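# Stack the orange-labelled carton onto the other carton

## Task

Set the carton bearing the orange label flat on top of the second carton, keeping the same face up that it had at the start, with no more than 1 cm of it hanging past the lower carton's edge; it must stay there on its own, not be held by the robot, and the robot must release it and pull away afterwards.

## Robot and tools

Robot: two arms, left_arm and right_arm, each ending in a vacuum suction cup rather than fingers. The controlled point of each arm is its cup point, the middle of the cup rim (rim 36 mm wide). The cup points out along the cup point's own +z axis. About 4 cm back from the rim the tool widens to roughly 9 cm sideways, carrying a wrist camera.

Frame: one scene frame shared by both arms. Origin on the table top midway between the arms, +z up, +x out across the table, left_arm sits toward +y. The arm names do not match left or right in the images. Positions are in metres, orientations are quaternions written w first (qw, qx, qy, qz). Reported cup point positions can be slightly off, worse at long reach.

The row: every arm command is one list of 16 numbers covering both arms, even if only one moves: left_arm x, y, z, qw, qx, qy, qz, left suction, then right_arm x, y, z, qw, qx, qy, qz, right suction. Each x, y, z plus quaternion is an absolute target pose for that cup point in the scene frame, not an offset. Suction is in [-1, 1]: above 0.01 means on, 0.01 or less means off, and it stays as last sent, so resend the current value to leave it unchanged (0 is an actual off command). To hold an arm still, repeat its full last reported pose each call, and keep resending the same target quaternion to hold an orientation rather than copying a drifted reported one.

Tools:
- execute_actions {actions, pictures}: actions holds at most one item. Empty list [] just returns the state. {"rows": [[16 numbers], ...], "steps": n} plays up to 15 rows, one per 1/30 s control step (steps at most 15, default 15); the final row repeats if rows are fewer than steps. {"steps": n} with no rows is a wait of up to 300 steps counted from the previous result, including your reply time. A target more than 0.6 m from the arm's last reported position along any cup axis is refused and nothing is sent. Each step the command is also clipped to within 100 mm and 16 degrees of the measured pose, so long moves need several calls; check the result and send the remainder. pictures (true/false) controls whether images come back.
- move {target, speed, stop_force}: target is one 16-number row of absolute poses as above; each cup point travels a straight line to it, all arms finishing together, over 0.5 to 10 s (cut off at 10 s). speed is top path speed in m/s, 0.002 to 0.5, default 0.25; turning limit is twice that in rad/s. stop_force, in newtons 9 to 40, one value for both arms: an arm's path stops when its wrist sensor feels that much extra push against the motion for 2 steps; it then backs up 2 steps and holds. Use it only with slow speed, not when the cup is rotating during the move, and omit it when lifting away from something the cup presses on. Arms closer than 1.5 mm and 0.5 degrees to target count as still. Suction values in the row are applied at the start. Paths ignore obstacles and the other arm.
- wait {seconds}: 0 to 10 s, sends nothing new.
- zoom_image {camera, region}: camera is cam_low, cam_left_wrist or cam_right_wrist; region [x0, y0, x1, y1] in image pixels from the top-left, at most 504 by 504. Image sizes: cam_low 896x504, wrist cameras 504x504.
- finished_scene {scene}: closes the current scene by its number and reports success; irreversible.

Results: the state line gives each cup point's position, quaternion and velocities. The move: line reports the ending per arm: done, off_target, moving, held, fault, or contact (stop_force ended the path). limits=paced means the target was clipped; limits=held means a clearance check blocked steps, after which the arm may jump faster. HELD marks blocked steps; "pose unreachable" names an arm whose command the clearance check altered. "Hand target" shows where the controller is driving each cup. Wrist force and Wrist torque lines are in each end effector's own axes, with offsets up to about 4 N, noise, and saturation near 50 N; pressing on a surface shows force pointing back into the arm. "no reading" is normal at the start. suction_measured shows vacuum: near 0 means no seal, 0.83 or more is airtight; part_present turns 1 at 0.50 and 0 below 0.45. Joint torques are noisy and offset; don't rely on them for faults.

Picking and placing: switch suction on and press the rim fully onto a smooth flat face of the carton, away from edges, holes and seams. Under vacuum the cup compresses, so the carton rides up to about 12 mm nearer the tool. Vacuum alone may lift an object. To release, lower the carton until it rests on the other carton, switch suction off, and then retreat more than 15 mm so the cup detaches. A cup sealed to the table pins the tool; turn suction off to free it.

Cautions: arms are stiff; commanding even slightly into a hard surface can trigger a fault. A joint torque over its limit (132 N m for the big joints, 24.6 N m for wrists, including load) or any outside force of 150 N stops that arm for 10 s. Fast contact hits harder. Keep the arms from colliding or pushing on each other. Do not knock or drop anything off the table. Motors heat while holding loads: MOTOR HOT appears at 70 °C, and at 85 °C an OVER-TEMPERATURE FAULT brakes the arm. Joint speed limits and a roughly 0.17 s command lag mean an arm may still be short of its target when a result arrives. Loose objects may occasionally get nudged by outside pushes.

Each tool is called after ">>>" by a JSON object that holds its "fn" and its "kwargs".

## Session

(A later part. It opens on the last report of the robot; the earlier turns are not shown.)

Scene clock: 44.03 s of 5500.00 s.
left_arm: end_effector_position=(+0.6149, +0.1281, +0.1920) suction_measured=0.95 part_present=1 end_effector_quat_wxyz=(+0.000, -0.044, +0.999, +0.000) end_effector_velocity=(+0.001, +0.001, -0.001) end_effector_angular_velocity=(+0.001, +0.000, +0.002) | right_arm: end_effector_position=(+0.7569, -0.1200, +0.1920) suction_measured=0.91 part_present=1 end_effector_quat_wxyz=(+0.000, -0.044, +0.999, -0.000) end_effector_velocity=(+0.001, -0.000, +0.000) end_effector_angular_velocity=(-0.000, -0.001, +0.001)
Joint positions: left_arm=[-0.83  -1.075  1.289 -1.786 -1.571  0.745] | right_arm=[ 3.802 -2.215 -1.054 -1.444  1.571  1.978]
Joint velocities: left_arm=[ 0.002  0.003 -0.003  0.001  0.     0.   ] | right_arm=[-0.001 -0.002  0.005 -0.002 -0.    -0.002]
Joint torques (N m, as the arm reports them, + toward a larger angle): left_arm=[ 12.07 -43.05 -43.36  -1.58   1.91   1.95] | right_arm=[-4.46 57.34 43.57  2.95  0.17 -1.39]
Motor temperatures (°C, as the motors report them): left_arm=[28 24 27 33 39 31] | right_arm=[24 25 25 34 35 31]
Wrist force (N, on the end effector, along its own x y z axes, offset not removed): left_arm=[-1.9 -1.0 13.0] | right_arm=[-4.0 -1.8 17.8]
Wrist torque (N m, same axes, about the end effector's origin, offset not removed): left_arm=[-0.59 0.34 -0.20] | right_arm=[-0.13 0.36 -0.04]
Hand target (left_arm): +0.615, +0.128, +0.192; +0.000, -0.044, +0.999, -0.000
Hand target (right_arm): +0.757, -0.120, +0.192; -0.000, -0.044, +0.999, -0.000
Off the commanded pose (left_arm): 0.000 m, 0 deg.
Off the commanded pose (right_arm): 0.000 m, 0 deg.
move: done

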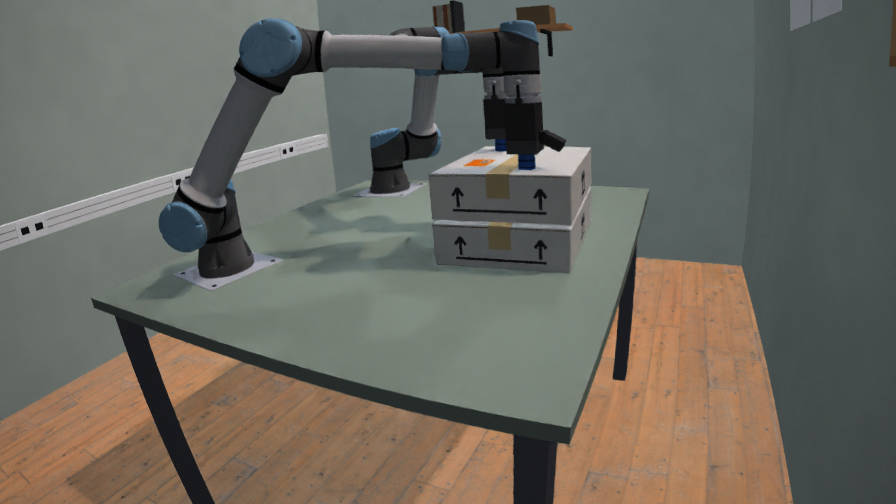

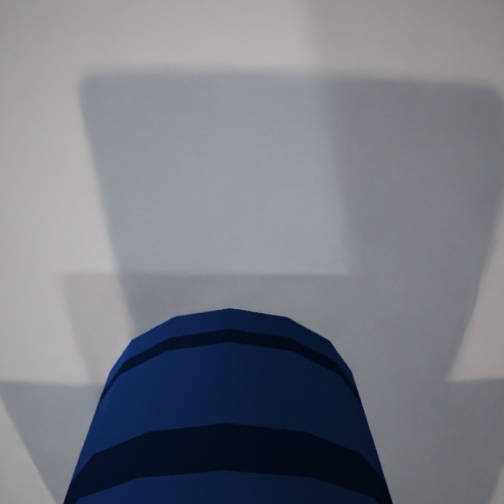

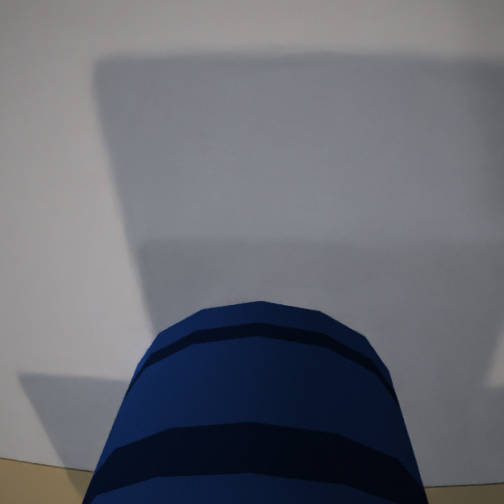

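>>> {"fn": "move", "kwargs": {"target": [0.617,0.120,0.190,0,-0.0436,0.999,0,1,0.759,-0.128,0.190,0,-0.0436,0.999,0,1], "speed": 0.03}}

>>> {"fn": "zoom_image", "kwargs": {"camera": "cam_low", "region": [400, 130, 620, 290]}}

Scene clock: 45.90 s of 5500.00 s.
left_arm: end_effector_position=(+0.6170, +0.1201, +0.1900) suction_measured=0.95 part_present=1 end_effector_quat_wxyz=(+0.000, -0.044, +0.999, +0.000) end_effector_velocity=(+0.001, -0.001, -0.000) end_effector_angular_velocity=(+0.001, -0.001, +0.000) | right_arm: end_effector_position=(+0.7590, -0.1279, +0.1900) suction_measured=0.91 part_present=1 end_effector_quat_wxyz=(-0.000, -0.044, +0.999, -0.000) end_effector_velocity=(+0.000, -0.000, +0.001) end_effector_angular_velocity=(+0.001, -0.002, +0.002)
Joint positions: left_arm=[-0.836 -1.059  1.271 -1.783 -1.571  0.738] | right_arm=[ 3.791 -2.214 -1.06  -1.438  1.571  1.967]
Joint velocities: left_arm=[-0.001  0.002 -0.003 -0.     0.001 -0.001] | right_arm=[ 0.     0.001 -0.     0.001 -0.    -0.002]
Joint torques (N m, as the arm reports them, + toward a larger angle): left_arm=[-11.14 -44.76 -44.62  -1.6   -1.44  -1.93] | right_arm=[-6.45 82.44 28.61  6.82  1.05 -1.33]
Motor temperatures (°C, as the motors report them): left_arm=[28 24 27 33 39 31] | right_arm=[24 25 25 34 35 31]
Wrist force (N, on the end effector, along its own x y z axes, offset not removed): left_arm=[1.4 1.2 15.9] | right_arm=[-1.5 -0.8 17.7]
Wrist torque (N m, same axes, about the end effector's origin, offset not removed): left_arm=[-0.26 -0.17 -0.07] | right_arm=[0.10 -0.02 -0.08]
Hand target (left_arm): +0.617, +0.120, +0.190; -0.000, -0.044, +0.999, +0.000
Hand target (right_arm): +0.759, -0.128, +0.190; -0.000, -0.044, +0.999, -0.000
Off the commanded pose (left_arm): 0.000 m, 0 deg.
Off the commanded pose (right_arm): 0.000 m, 0 deg.
move: done

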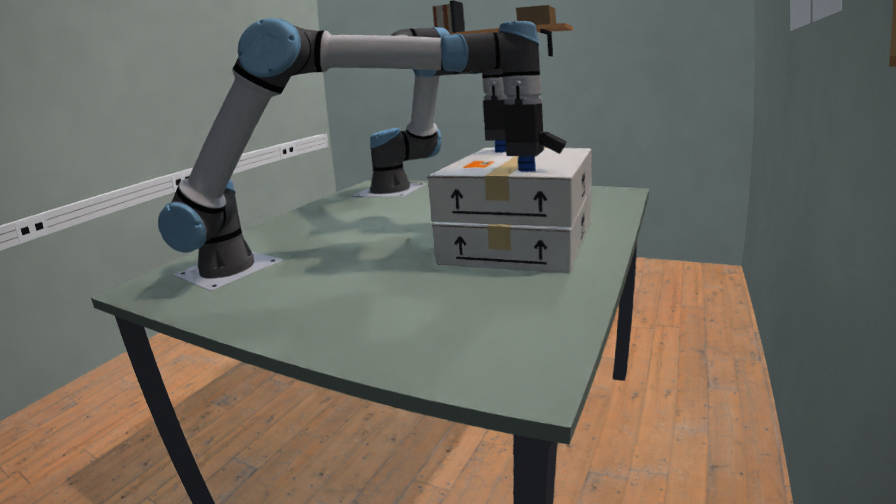

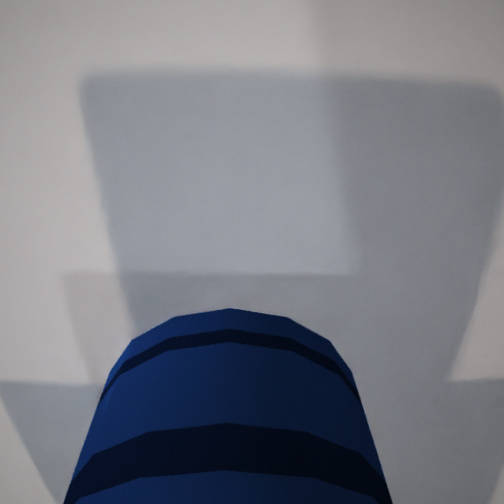

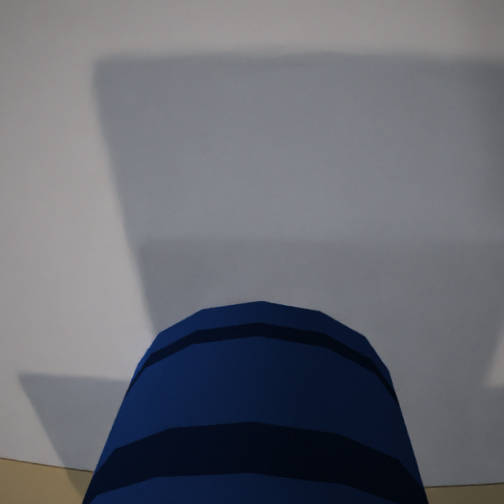

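Region (400, 130, 620, 290) of cam_low's 896x504 image, scaled by 2.291, with more detail than that image has; it fills the top 367 rows of this view, and the rest is white.

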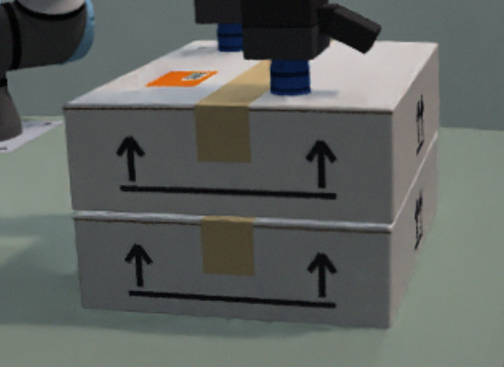

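>>> {"fn": "execute_actions", "kwargs": {"actions": [{"rows": [[0.617,0.120,0.189,0,-0.0436,0.999,0,0,0.759,-0.128,0.189,0,-0.0436,0.999,0,0]], "steps": 15}], "pictures": false}}

>>> {"fn": "move", "kwargs": {"target": [0.66,0.30,0.42,0,-0.7318,0.6815,0,0,0.70,-0.28,0.42,0,0.6815,0.7318,0,0], "speed": 0.3}}

Scene clock: 47.43 s of 5500.00 s.
left_arm: end_effector_position=(+0.6170, +0.1200, +0.1890) suction_measured=0.00 part_present=0 end_effector_quat_wxyz=(+0.000, -0.044, +0.999, -0.000) end_effector_velocity=(-0.001, -0.001, -0.001) end_effector_angular_velocity=(+0.000, +0.003, -0.001) | right_arm: end_effector_position=(+0.7590, -0.1280, +0.1893) suction_measured=0.00 part_present=0 end_effector_quat_wxyz=(+0.000, -0.044, +0.999, +0.000) end_effector_velocity=(-0.000, +0.000, -0.002) end_effector_angular_velocity=(-0.001, +0.002, +0.001)
Joint positions: left_arm=[-0.836 -1.058  1.272 -1.785 -1.571  0.738] | right_arm=[ 3.791 -2.214 -1.062 -1.436  1.571  1.967]
Joint velocities: left_arm=[-0.001  0.     0.001  0.002 -0.002 -0.   ] | right_arm=[ 0.001 -0.002 -0.     0.     0.    -0.   ]
Joint torques (N m, as the arm reports them, + toward a larger angle): left_arm=[ -9.83 -30.5   -6.64  -4.26  -1.9   -2.06] | right_arm=[-4.32 34.49 15.03  4.04  1.73 -1.41]
Motor temperatures (°C, as the motors report them): left_arm=[28 24 27 33 39 31] | right_arm=[24 25 25 34 35 31]
Wrist force (N, on the end effector, along its own x y z axes, offset not removed): left_arm=[-3.1 3.4 -3.7] | right_arm=[-0.8 0.5 -9.6]
Wrist torque (N m, same axes, about the end effector's origin, offset not removed): left_arm=[0.07 0.12 -0.14] | right_arm=[0.09 0.10 -0.11]
Hand target (left_arm): +0.617, +0.120, +0.189; -0.000, -0.044, +0.999, +0.000
Hand target (right_arm): +0.759, -0.128, +0.189; +0.000, -0.044, +0.999, -0.000
Off the commanded pose (left_arm): 0.000 m, 0 deg.
Off the commanded pose (right_arm): 0.000 m, 0 deg.
Steps of this call (steps 1 to 31: nothing new was sent; steps 32 to 46: all 15 steps of this action). Readings (end_effector_position | what the end effector reports):
32: left_arm (+0.6170, +0.1200, +0.1900) | right_arm (+0.7590, -0.1280, +0.1900) | left_arm suction_measured=0.65 part_present=1 | right_arm suction_measured=0.62 part_present=1
33: left_arm (+0.6171, +0.1199, +0.1899) | right_arm (+0.7591, -0.1280, +0.1899) | left_arm suction_measured=0.26 part_present=0 | right_arm suction_measured=0.16 part_present=0
35: left_arm (+0.6171, +0.1199, +0.1897) | right_arm (+0.7591, -0.1280, +0.1897) | left_arm suction_measured=0.00 part_present=0 | right_arm suction_measured=0.00 part_present=0
39: left_arm (+0.6171, +0.1199, +0.1893) | right_arm (+0.7590, -0.1280, +0.1894) | left_arm suction_measured=0.00 part_present=0 | right_arm suction_measured=0.00 part_present=0
46: the state above

Scene clock: 50.77 s of 5500.00 s.
left_arm: end_effector_position=(+0.6594, +0.3001, +0.4199) suction_measured=0.00 part_present=0 end_effector_quat_wxyz=(-0.000, +0.732, -0.682, +0.000) end_effector_velocity=(+0.000, +0.000, +0.001) end_effector_angular_velocity=(+0.001, +0.001, +0.005) | right_arm: end_effector_position=(+0.6996, -0.2802, +0.4200) suction_measured=0.00 part_present=0 end_effector_quat_wxyz=(+0.000, +0.681, +0.732, -0.000) end_effector_velocity=(+0.000, -0.001, +0.000) end_effector_angular_velocity=(-0.001, +0.002, -0.007)
Joint positions: left_arm=[-0.581 -1.113  0.757 -1.215 -1.571 -0.561] | right_arm=[ 3.623 -2.018 -0.773 -1.922  1.57   3.386]
Joint velocities: left_arm=[ 0.     0.003 -0.007  0.006  0.001 -0.004] | right_arm=[-0.002 -0.003  0.005 -0.005 -0.001  0.005]
Joint torques (N m, as the arm reports them, + toward a larger angle): left_arm=[ 12.43 -33.93 -35.11   0.14   2.44  -2.2 ] | right_arm=[-6.39 31.   32.81  1.02 -1.37  1.29]
Motor temperatures (°C, as the motors report them): left_arm=[28 24 27 33 39 31] | right_arm=[24 25 25 34 35 31]
Wrist force (N, on the end effector, along its own x y z axes, offset not removed): left_arm=[-0.8 -0.8 3.6] | right_arm=[-1.3 1.0 -3.2]
Wrist torque (N m, same axes, about the end effector's origin, offset not removed): left_arm=[-0.22 0.00 -0.10] | right_arm=[0.07 0.09 0.01]
Hand target (left_arm): +0.659, +0.300, +0.420; -0.000, +0.732, -0.682, +0.000
Hand target (right_arm): +0.700, -0.280, +0.420; +0.000, +0.682, +0.732, -0.000
Off the commanded pose (left_arm): 0.001 m, 0 deg.
Off the commanded pose (right_arm): 0.000 m, 0 deg.
move: done

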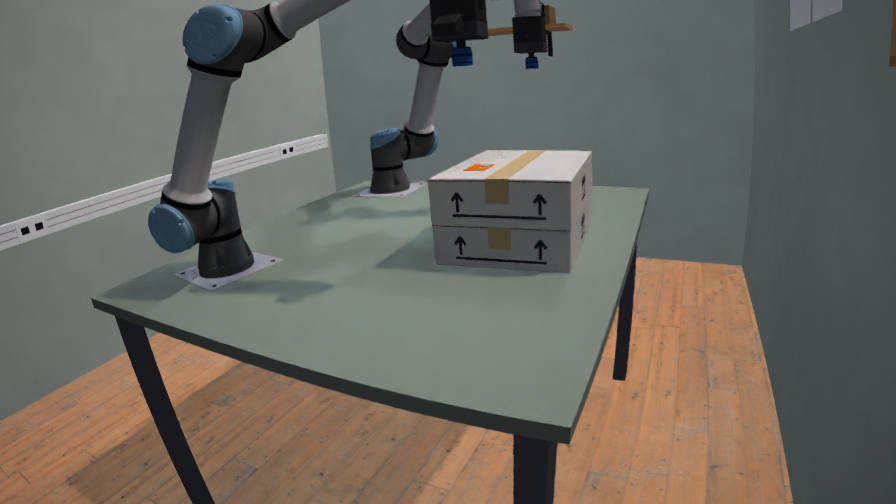

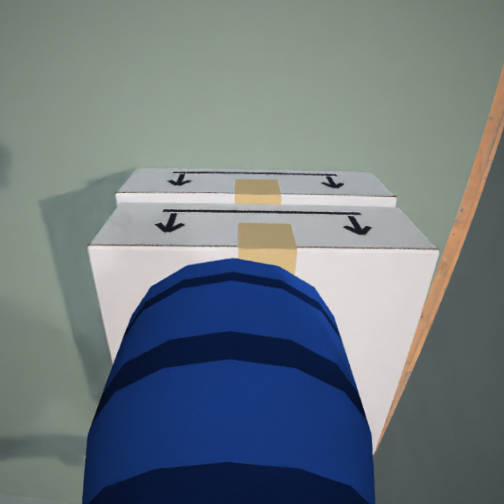

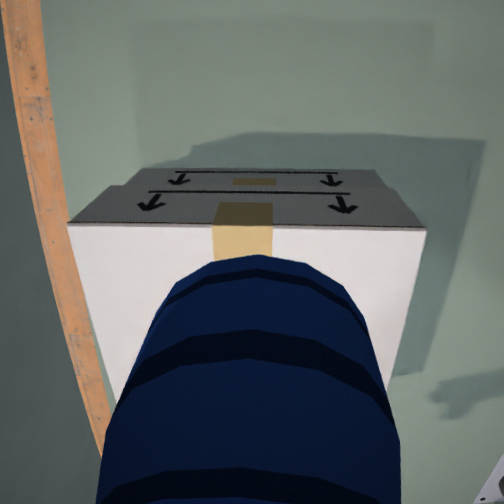

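>>> {"fn": "move", "kwargs": {"target": [0.617,0.120,0.215,0,-0.0436,0.999,0,0,0.759,-0.128,0.215,0,-0.0436,0.999,0,0], "speed": 0.35}}

>>> {"fn": "move", "kwargs": {"target": [0.617,0.120,0.194,0,-0.0436,0.999,0,1,0.759,-0.128,0.194,0,-0.0436,0.999,0,1], "speed": 0.04}}

Scene clock: 55.10 s of 5500.00 s.
left_arm: end_effector_position=(+0.6176, +0.1200, +0.2151) suction_measured=0.00 part_present=0 end_effector_quat_wxyz=(-0.000, -0.044, +0.999, +0.000) end_effector_velocity=(+0.000, -0.000, -0.001) end_effector_angular_velocity=(-0.001, -0.000, -0.005) | right_arm: end_effector_position=(+0.7593, -0.1278, +0.2151) suction_measured=0.00 part_present=0 end_effector_quat_wxyz=(+0.000, -0.043, +0.999, +0.000) end_effector_velocity=(+0.000, +0.001, +0.000) end_effector_angular_velocity=(+0.001, -0.001, +0.007)
Joint positions: left_arm=[-0.836 -1.069  1.221 -1.722 -1.571  0.738] | right_arm=[ 3.791 -2.208 -1.006 -1.498  1.571  1.967]
Joint velocities: left_arm=[ 0.     0.001  0.001 -0.003 -0.001  0.005] | right_arm=[ 0.001 -0.     0.001  0.001  0.001 -0.006]
Joint torques (N m, as the arm reports them, + toward a larger angle): left_arm=[-10.78 -35.91 -10.56  -4.84  -2.46   2.02] | right_arm=[ 8.36 41.63 33.46  4.59  1.29 -1.6 ]
Motor temperatures (°C, as the motors report them): left_arm=[28 24 27 33 39 31] | right_arm=[24 25 25 34 35 31]
Wrist force (N, on the end effector, along its own x y z axes, offset not removed): left_arm=[1.1 -2.4 2.0] | right_arm=[-1.0 0.0 -3.4]
Wrist torque (N m, same axes, about the end effector's origin, offset not removed): left_arm=[-0.54 -0.31 -0.04] | right_arm=[-0.02 0.12 -0.18]
Hand target (left_arm): +0.618, +0.120, +0.215; -0.000, -0.044, +0.999, +0.000
Hand target (right_arm): +0.759, -0.128, +0.215; +0.000, -0.044, +0.999, +0.000
Off the commanded pose (left_arm): 0.001 m, 0 deg.
Off the commanded pose (right_arm): 0.000 m, 0 deg.
move: done

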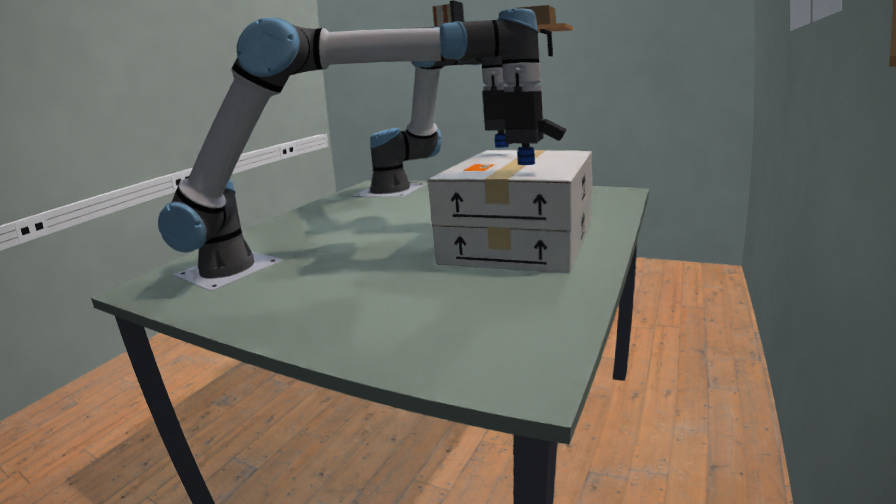

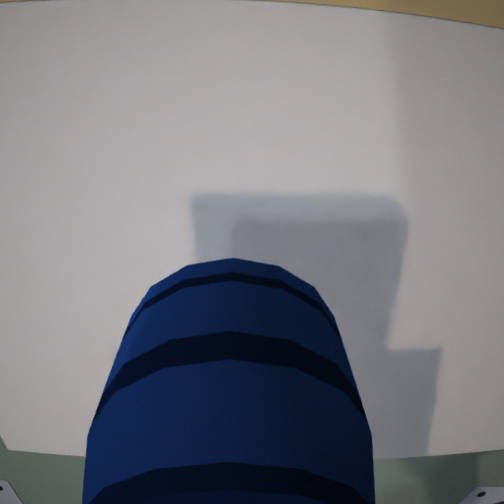

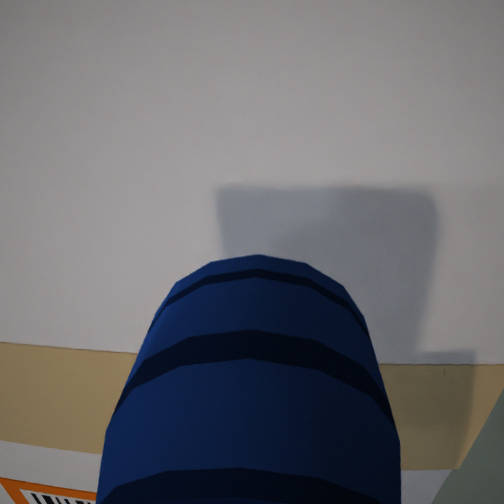

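Scene clock: 55.97 s of 5500.00 s.
left_arm: end_effector_position=(+0.6170, +0.1200, +0.1940) suction_measured=0.78 part_present=1 end_effector_quat_wxyz=(-0.000, -0.044, +0.999, +0.000) end_effector_velocity=(+0.002, -0.000, +0.000) end_effector_angular_velocity=(-0.005, -0.004, +0.001) | right_arm: end_effector_position=(+0.7590, -0.1280, +0.1939) suction_measured=0.79 part_present=1 end_effector_quat_wxyz=(-0.000, -0.044, +0.999, -0.000) end_effector_velocity=(+0.002, -0.001, +0.000) end_effector_angular_velocity=(-0.002, -0.007, -0.000)
Joint positions: left_arm=[-0.836 -1.061  1.263 -1.773 -1.571  0.738] | right_arm=[ 3.791 -2.213 -1.052 -1.448  1.571  1.967]
Joint velocities: left_arm=[ 0.001  0.     0.001 -0.008 -0.001 -0.   ] | right_arm=[-0.001  0.    -0.001  0.006 -0.005 -0.   ]
Joint torques (N m, as the arm reports them, + toward a larger angle): left_arm=[ -8.33 -46.73 -13.49  -4.38  -1.79  -1.98] | right_arm=[ 6.62 61.91 25.56  6.08  0.04 -1.35]
Motor temperatures (°C, as the motors report them): left_arm=[28 24 27 33 39 31] | right_arm=[24 25 25 34 35 31]
Wrist force (N, on the end effector, along its own x y z axes, offset not removed): left_arm=[-2.4 -4.5 16.0] | right_arm=[-1.4 0.3 17.0]
Wrist torque (N m, same axes, about the end effector's origin, offset not removed): left_arm=[-0.44 0.02 -0.15] | right_arm=[0.00 0.05 -0.15]
Hand target (left_arm): +0.617, +0.120, +0.194; -0.000, -0.044, +0.999, +0.000
Hand target (right_arm): +0.759, -0.128, +0.194; -0.000, -0.044, +0.999, -0.000
Off the commanded pose (left_arm): 0.000 m, 0 deg.
Off the commanded pose (right_arm): 0.000 m, 0 deg.
move: done

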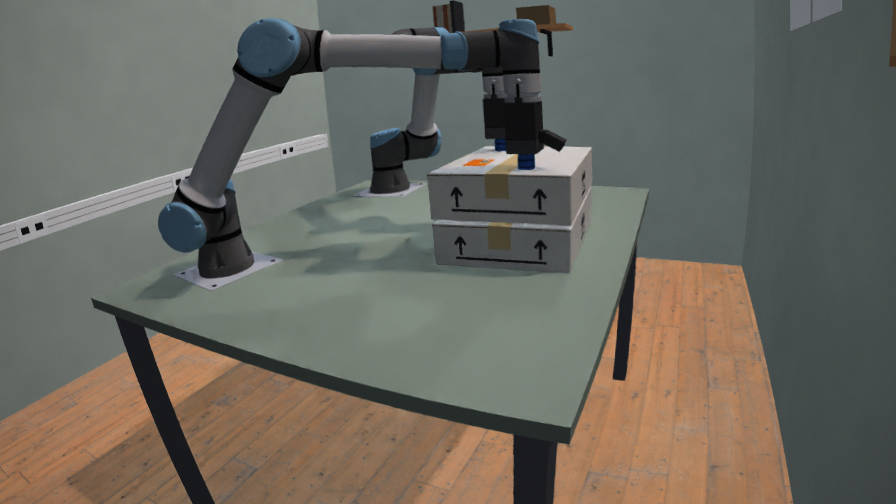

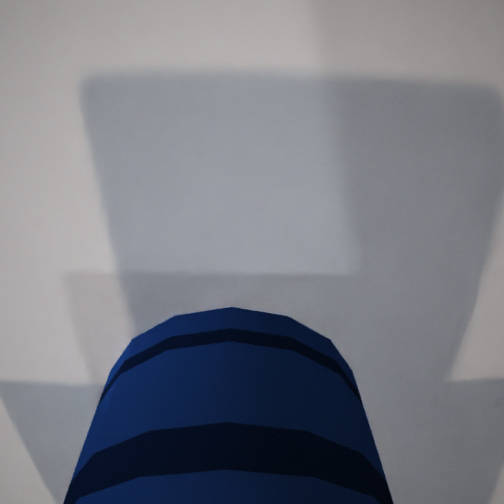

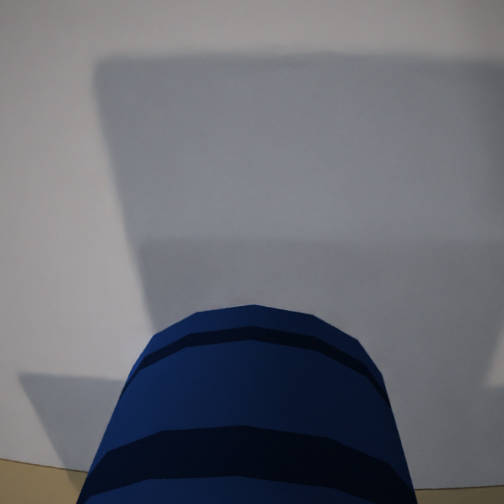

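>>> {"fn": "move", "kwargs": {"target": [0.616,0.130,0.1895,0,-0.0436,0.999,0,1,0.758,-0.118,0.1895,0,-0.0436,0.999,0,1], "speed": 0.03}}

>>> {"fn": "execute_actions", "kwargs": {"actions": [{"rows": [[0.616,0.130,0.189,0,-0.0436,0.999,0,0,0.758,-0.118,0.189,0,-0.0436,0.999,0,0]], "steps": 8}], "pictures": false}}

>>> {"fn": "move", "kwargs": {"target": [0.66,0.30,0.42,0,-0.7318,0.6815,0,0,0.70,-0.28,0.42,0,0.6815,0.7318,0,0], "speed": 0.3}}

Scene clock: 58.57 s of 5500.00 s.
left_arm: end_effector_position=(+0.6160, +0.1299, +0.1895) suction_measured=0.95 part_present=1 end_effector_quat_wxyz=(+0.000, -0.044, +0.999, +0.000) end_effector_velocity=(+0.000, +0.002, -0.001) end_effector_angular_velocity=(-0.001, -0.001, +0.001) | right_arm: end_effector_position=(+0.7580, -0.1181, +0.1895) suction_measured=0.91 part_present=1 end_effector_quat_wxyz=(+0.000, -0.044, +0.999, +0.000) end_effector_velocity=(+0.000, +0.001, -0.001) end_effector_angular_velocity=(-0.000, +0.000, +0.000)
Joint positions: left_arm=[-0.827 -1.073  1.294 -1.791 -1.571  0.748] | right_arm=[ 3.804 -2.22  -1.051 -1.441  1.571  1.979]
Joint velocities: left_arm=[ 0.002 -0.002  0.005 -0.004 -0.     0.001] | right_arm=[ 0.001 -0.002  0.001  0.001 -0.     0.001]
Joint torques (N m, as the arm reports them, + toward a larger angle): left_arm=[ 12.86 -57.28 -16.85  -5.67   2.52   1.84] | right_arm=[ 7.48 57.79 44.37  6.75  0.96  1.54]
Motor temperatures (°C, as the motors report them): left_arm=[28 24 27 33 39 31] | right_arm=[24 25 25 34 35 31]
Wrist force (N, on the end effector, along its own x y z axes, offset not removed): left_arm=[-1.1 -1.9 14.8] | right_arm=[-1.5 1.0 17.5]
Wrist torque (N m, same axes, about the end effector's origin, offset not removed): left_arm=[-0.28 0.04 -0.16] | right_arm=[0.00 0.20 -0.06]
Hand target (left_arm): +0.616, +0.130, +0.189; +0.000, -0.044, +0.999, -0.000
Hand target (right_arm): +0.758, -0.118, +0.190; +0.000, -0.044, +0.999, +0.000
Off the commanded pose (left_arm): 0.000 m, 0 deg.
Off the commanded pose (right_arm): 0.000 m, 0 deg.
move: done

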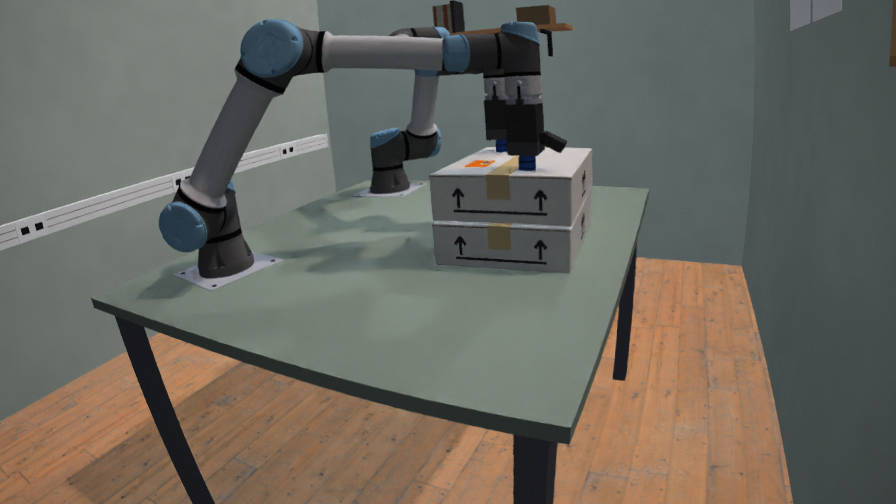

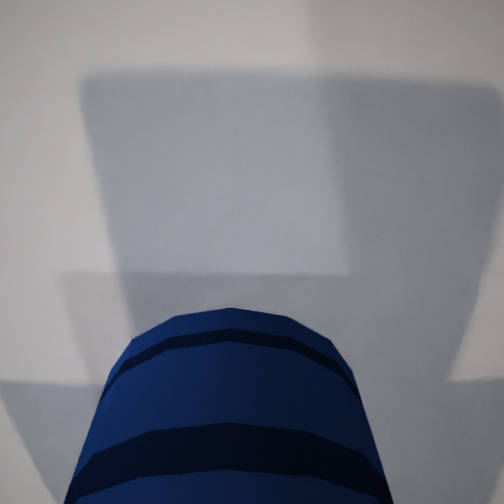

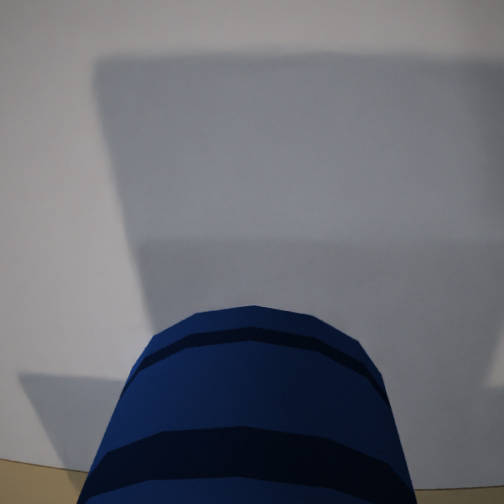

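Scene clock: 58.83 s of 5500.00 s.
left_arm: end_effector_position=(+0.6160, +0.1300, +0.1892) suction_measured=0.00 part_present=0 end_effector_quat_wxyz=(+0.000, -0.044, +0.999, -0.000) end_effector_velocity=(-0.000, -0.000, -0.000) end_effector_angular_velocity=(-0.001, +0.001, -0.000) | right_arm: end_effector_position=(+0.7581, -0.1180, +0.1893) suction_measured=0.00 part_present=0 end_effector_quat_wxyz=(+0.000, -0.044, +0.999, +0.000) end_effector_velocity=(-0.001, +0.000, -0.002) end_effector_angular_velocity=(-0.002, +0.003, +0.000)
Joint positions: left_arm=[-0.826 -1.073  1.295 -1.793 -1.571  0.748] | right_arm=[ 3.804 -2.22  -1.052 -1.44   1.571  1.98 ]
Joint velocities: left_arm=[ 0.     0.     0.    -0.001 -0.001  0.   ] | right_arm=[ 0.001 -0.001 -0.003  0.001 -0.     0.   ]
Joint torques (N m, as the arm reports them, + toward a larger angle): left_arm=[ 11.63 -34.58  -6.56  -4.59   2.41   1.94] | right_arm=[ 7.45 42.9  12.63  3.93 -0.15  1.49]
Motor temperatures (°C, as the motors report them): left_arm=[28 24 27 33 39 31] | right_arm=[24 25 25 34 35 31]
Wrist force (N, on the end effector, along its own x y z axes, offset not removed): left_arm=[1.3 -0.6 -5.4] | right_arm=[-1.8 2.4 -11.5]
Wrist torque (N m, same axes, about the end effector's origin, offset not removed): left_arm=[-0.28 -0.06 -0.22] | right_arm=[0.20 0.23 -0.05]
Hand target (left_arm): +0.616, +0.130, +0.189; -0.000, -0.044, +0.999, +0.000
Hand target (right_arm): +0.758, -0.118, +0.189; -0.000, -0.044, +0.999, -0.000
Off the commanded pose (left_arm): 0.000 m, 0 deg.
Off the commanded pose (right_arm): 0.000 m, 0 deg.
Steps of this call (steps 1 to 8: all 8 steps of this action). Readings (end_effector_position | what the end effector reports):
1: left_arm (+0.6160, +0.1299, +0.1895) | right_arm (+0.7580, -0.1180, +0.1895) | left_arm suction_measured=0.65 part_present=1 | right_arm suction_measured=0.62 part_present=1
2: left_arm (+0.6160, +0.1299, +0.1894) | right_arm (+0.7581, -0.1180, +0.1896) | left_arm suction_measured=0.26 part_present=0 | right_arm suction_measured=0.16 part_present=0
4: left_arm (+0.6161, +0.1299, +0.1894) | right_arm (+0.7582, -0.1179, +0.1896) | left_arm suction_measured=0.00 part_present=0 | right_arm suction_measured=0.00 part_present=0
8: the state above

Scene clock: 62.17 s of 5500.00 s.
left_arm: end_effector_position=(+0.6594, +0.3001, +0.4199) suction_measured=0.00 part_present=0 end_effector_quat_wxyz=(-0.000, +0.732, -0.682, +0.000) end_effector_velocity=(+0.001, +0.002, +0.001) end_effector_angular_velocity=(+0.002, +0.001, +0.007) | right_arm: end_effector_position=(+0.6996, -0.2802, +0.4200) suction_measured=0.00 part_present=0 end_effector_quat_wxyz=(+0.000, +0.681, +0.732, -0.000) end_effector_velocity=(-0.000, -0.000, +0.001) end_effector_angular_velocity=(-0.000, +0.000, -0.006)
Joint positions: left_arm=[-0.581 -1.113  0.757 -1.215 -1.571 -0.561] | right_arm=[ 3.623 -2.018 -0.773 -1.922  1.57   3.386]
Joint velocities: left_arm=[ 0.002  0.003 -0.008  0.006  0.001 -0.004] | right_arm=[-0.    -0.001  0.005 -0.004  0.     0.005]
Joint torques (N m, as the arm reports them, + toward a larger angle): left_arm=[ 11.46 -34.86 -35.92   0.15   2.08  -2.14] | right_arm=[-6.72 31.37 32.5   1.09 -1.33  1.41]
Motor temperatures (°C, as the motors report them): left_arm=[28 24 27 33 39 31] | right_arm=[24 25 25 34 35 31]
Wrist force (N, on the end effector, along its own x y z axes, offset not removed): left_arm=[0.0 1.9 2.1] | right_arm=[-2.2 1.9 -3.2]
Wrist torque (N m, same axes, about the end effector's origin, offset not removed): left_arm=[0.08 -0.16 -0.05] | right_arm=[0.22 0.30 -0.13]
Hand target (left_arm): +0.659, +0.300, +0.420; -0.000, +0.732, -0.682, +0.000
Hand target (right_arm): +0.700, -0.280, +0.420; +0.000, +0.682, +0.732, -0.000
Off the commanded pose (left_arm): 0.001 m, 0 deg.
Off the commanded pose (right_arm): 0.000 m, 0 deg.
move: done

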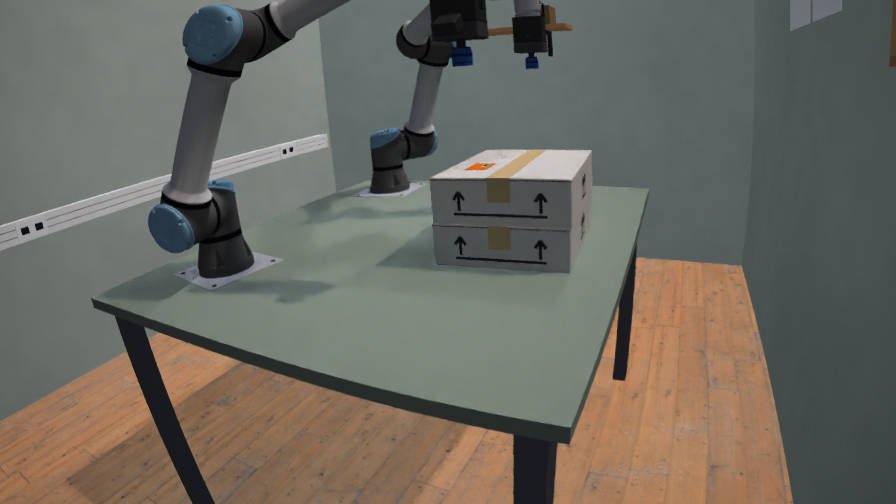

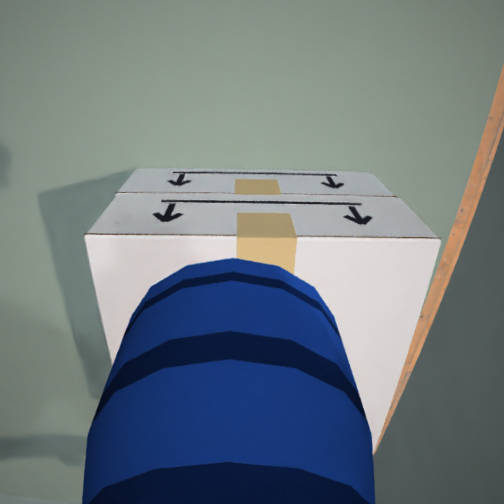

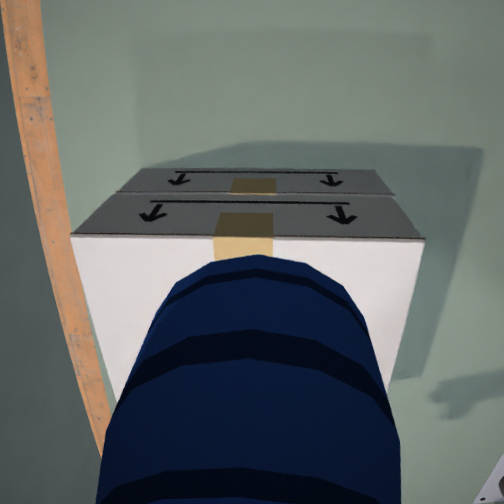

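Aligned well.

>>> {"fn": "finished_scene", "kwargs": {"scene": 1}}

The scene is finished: the task was done.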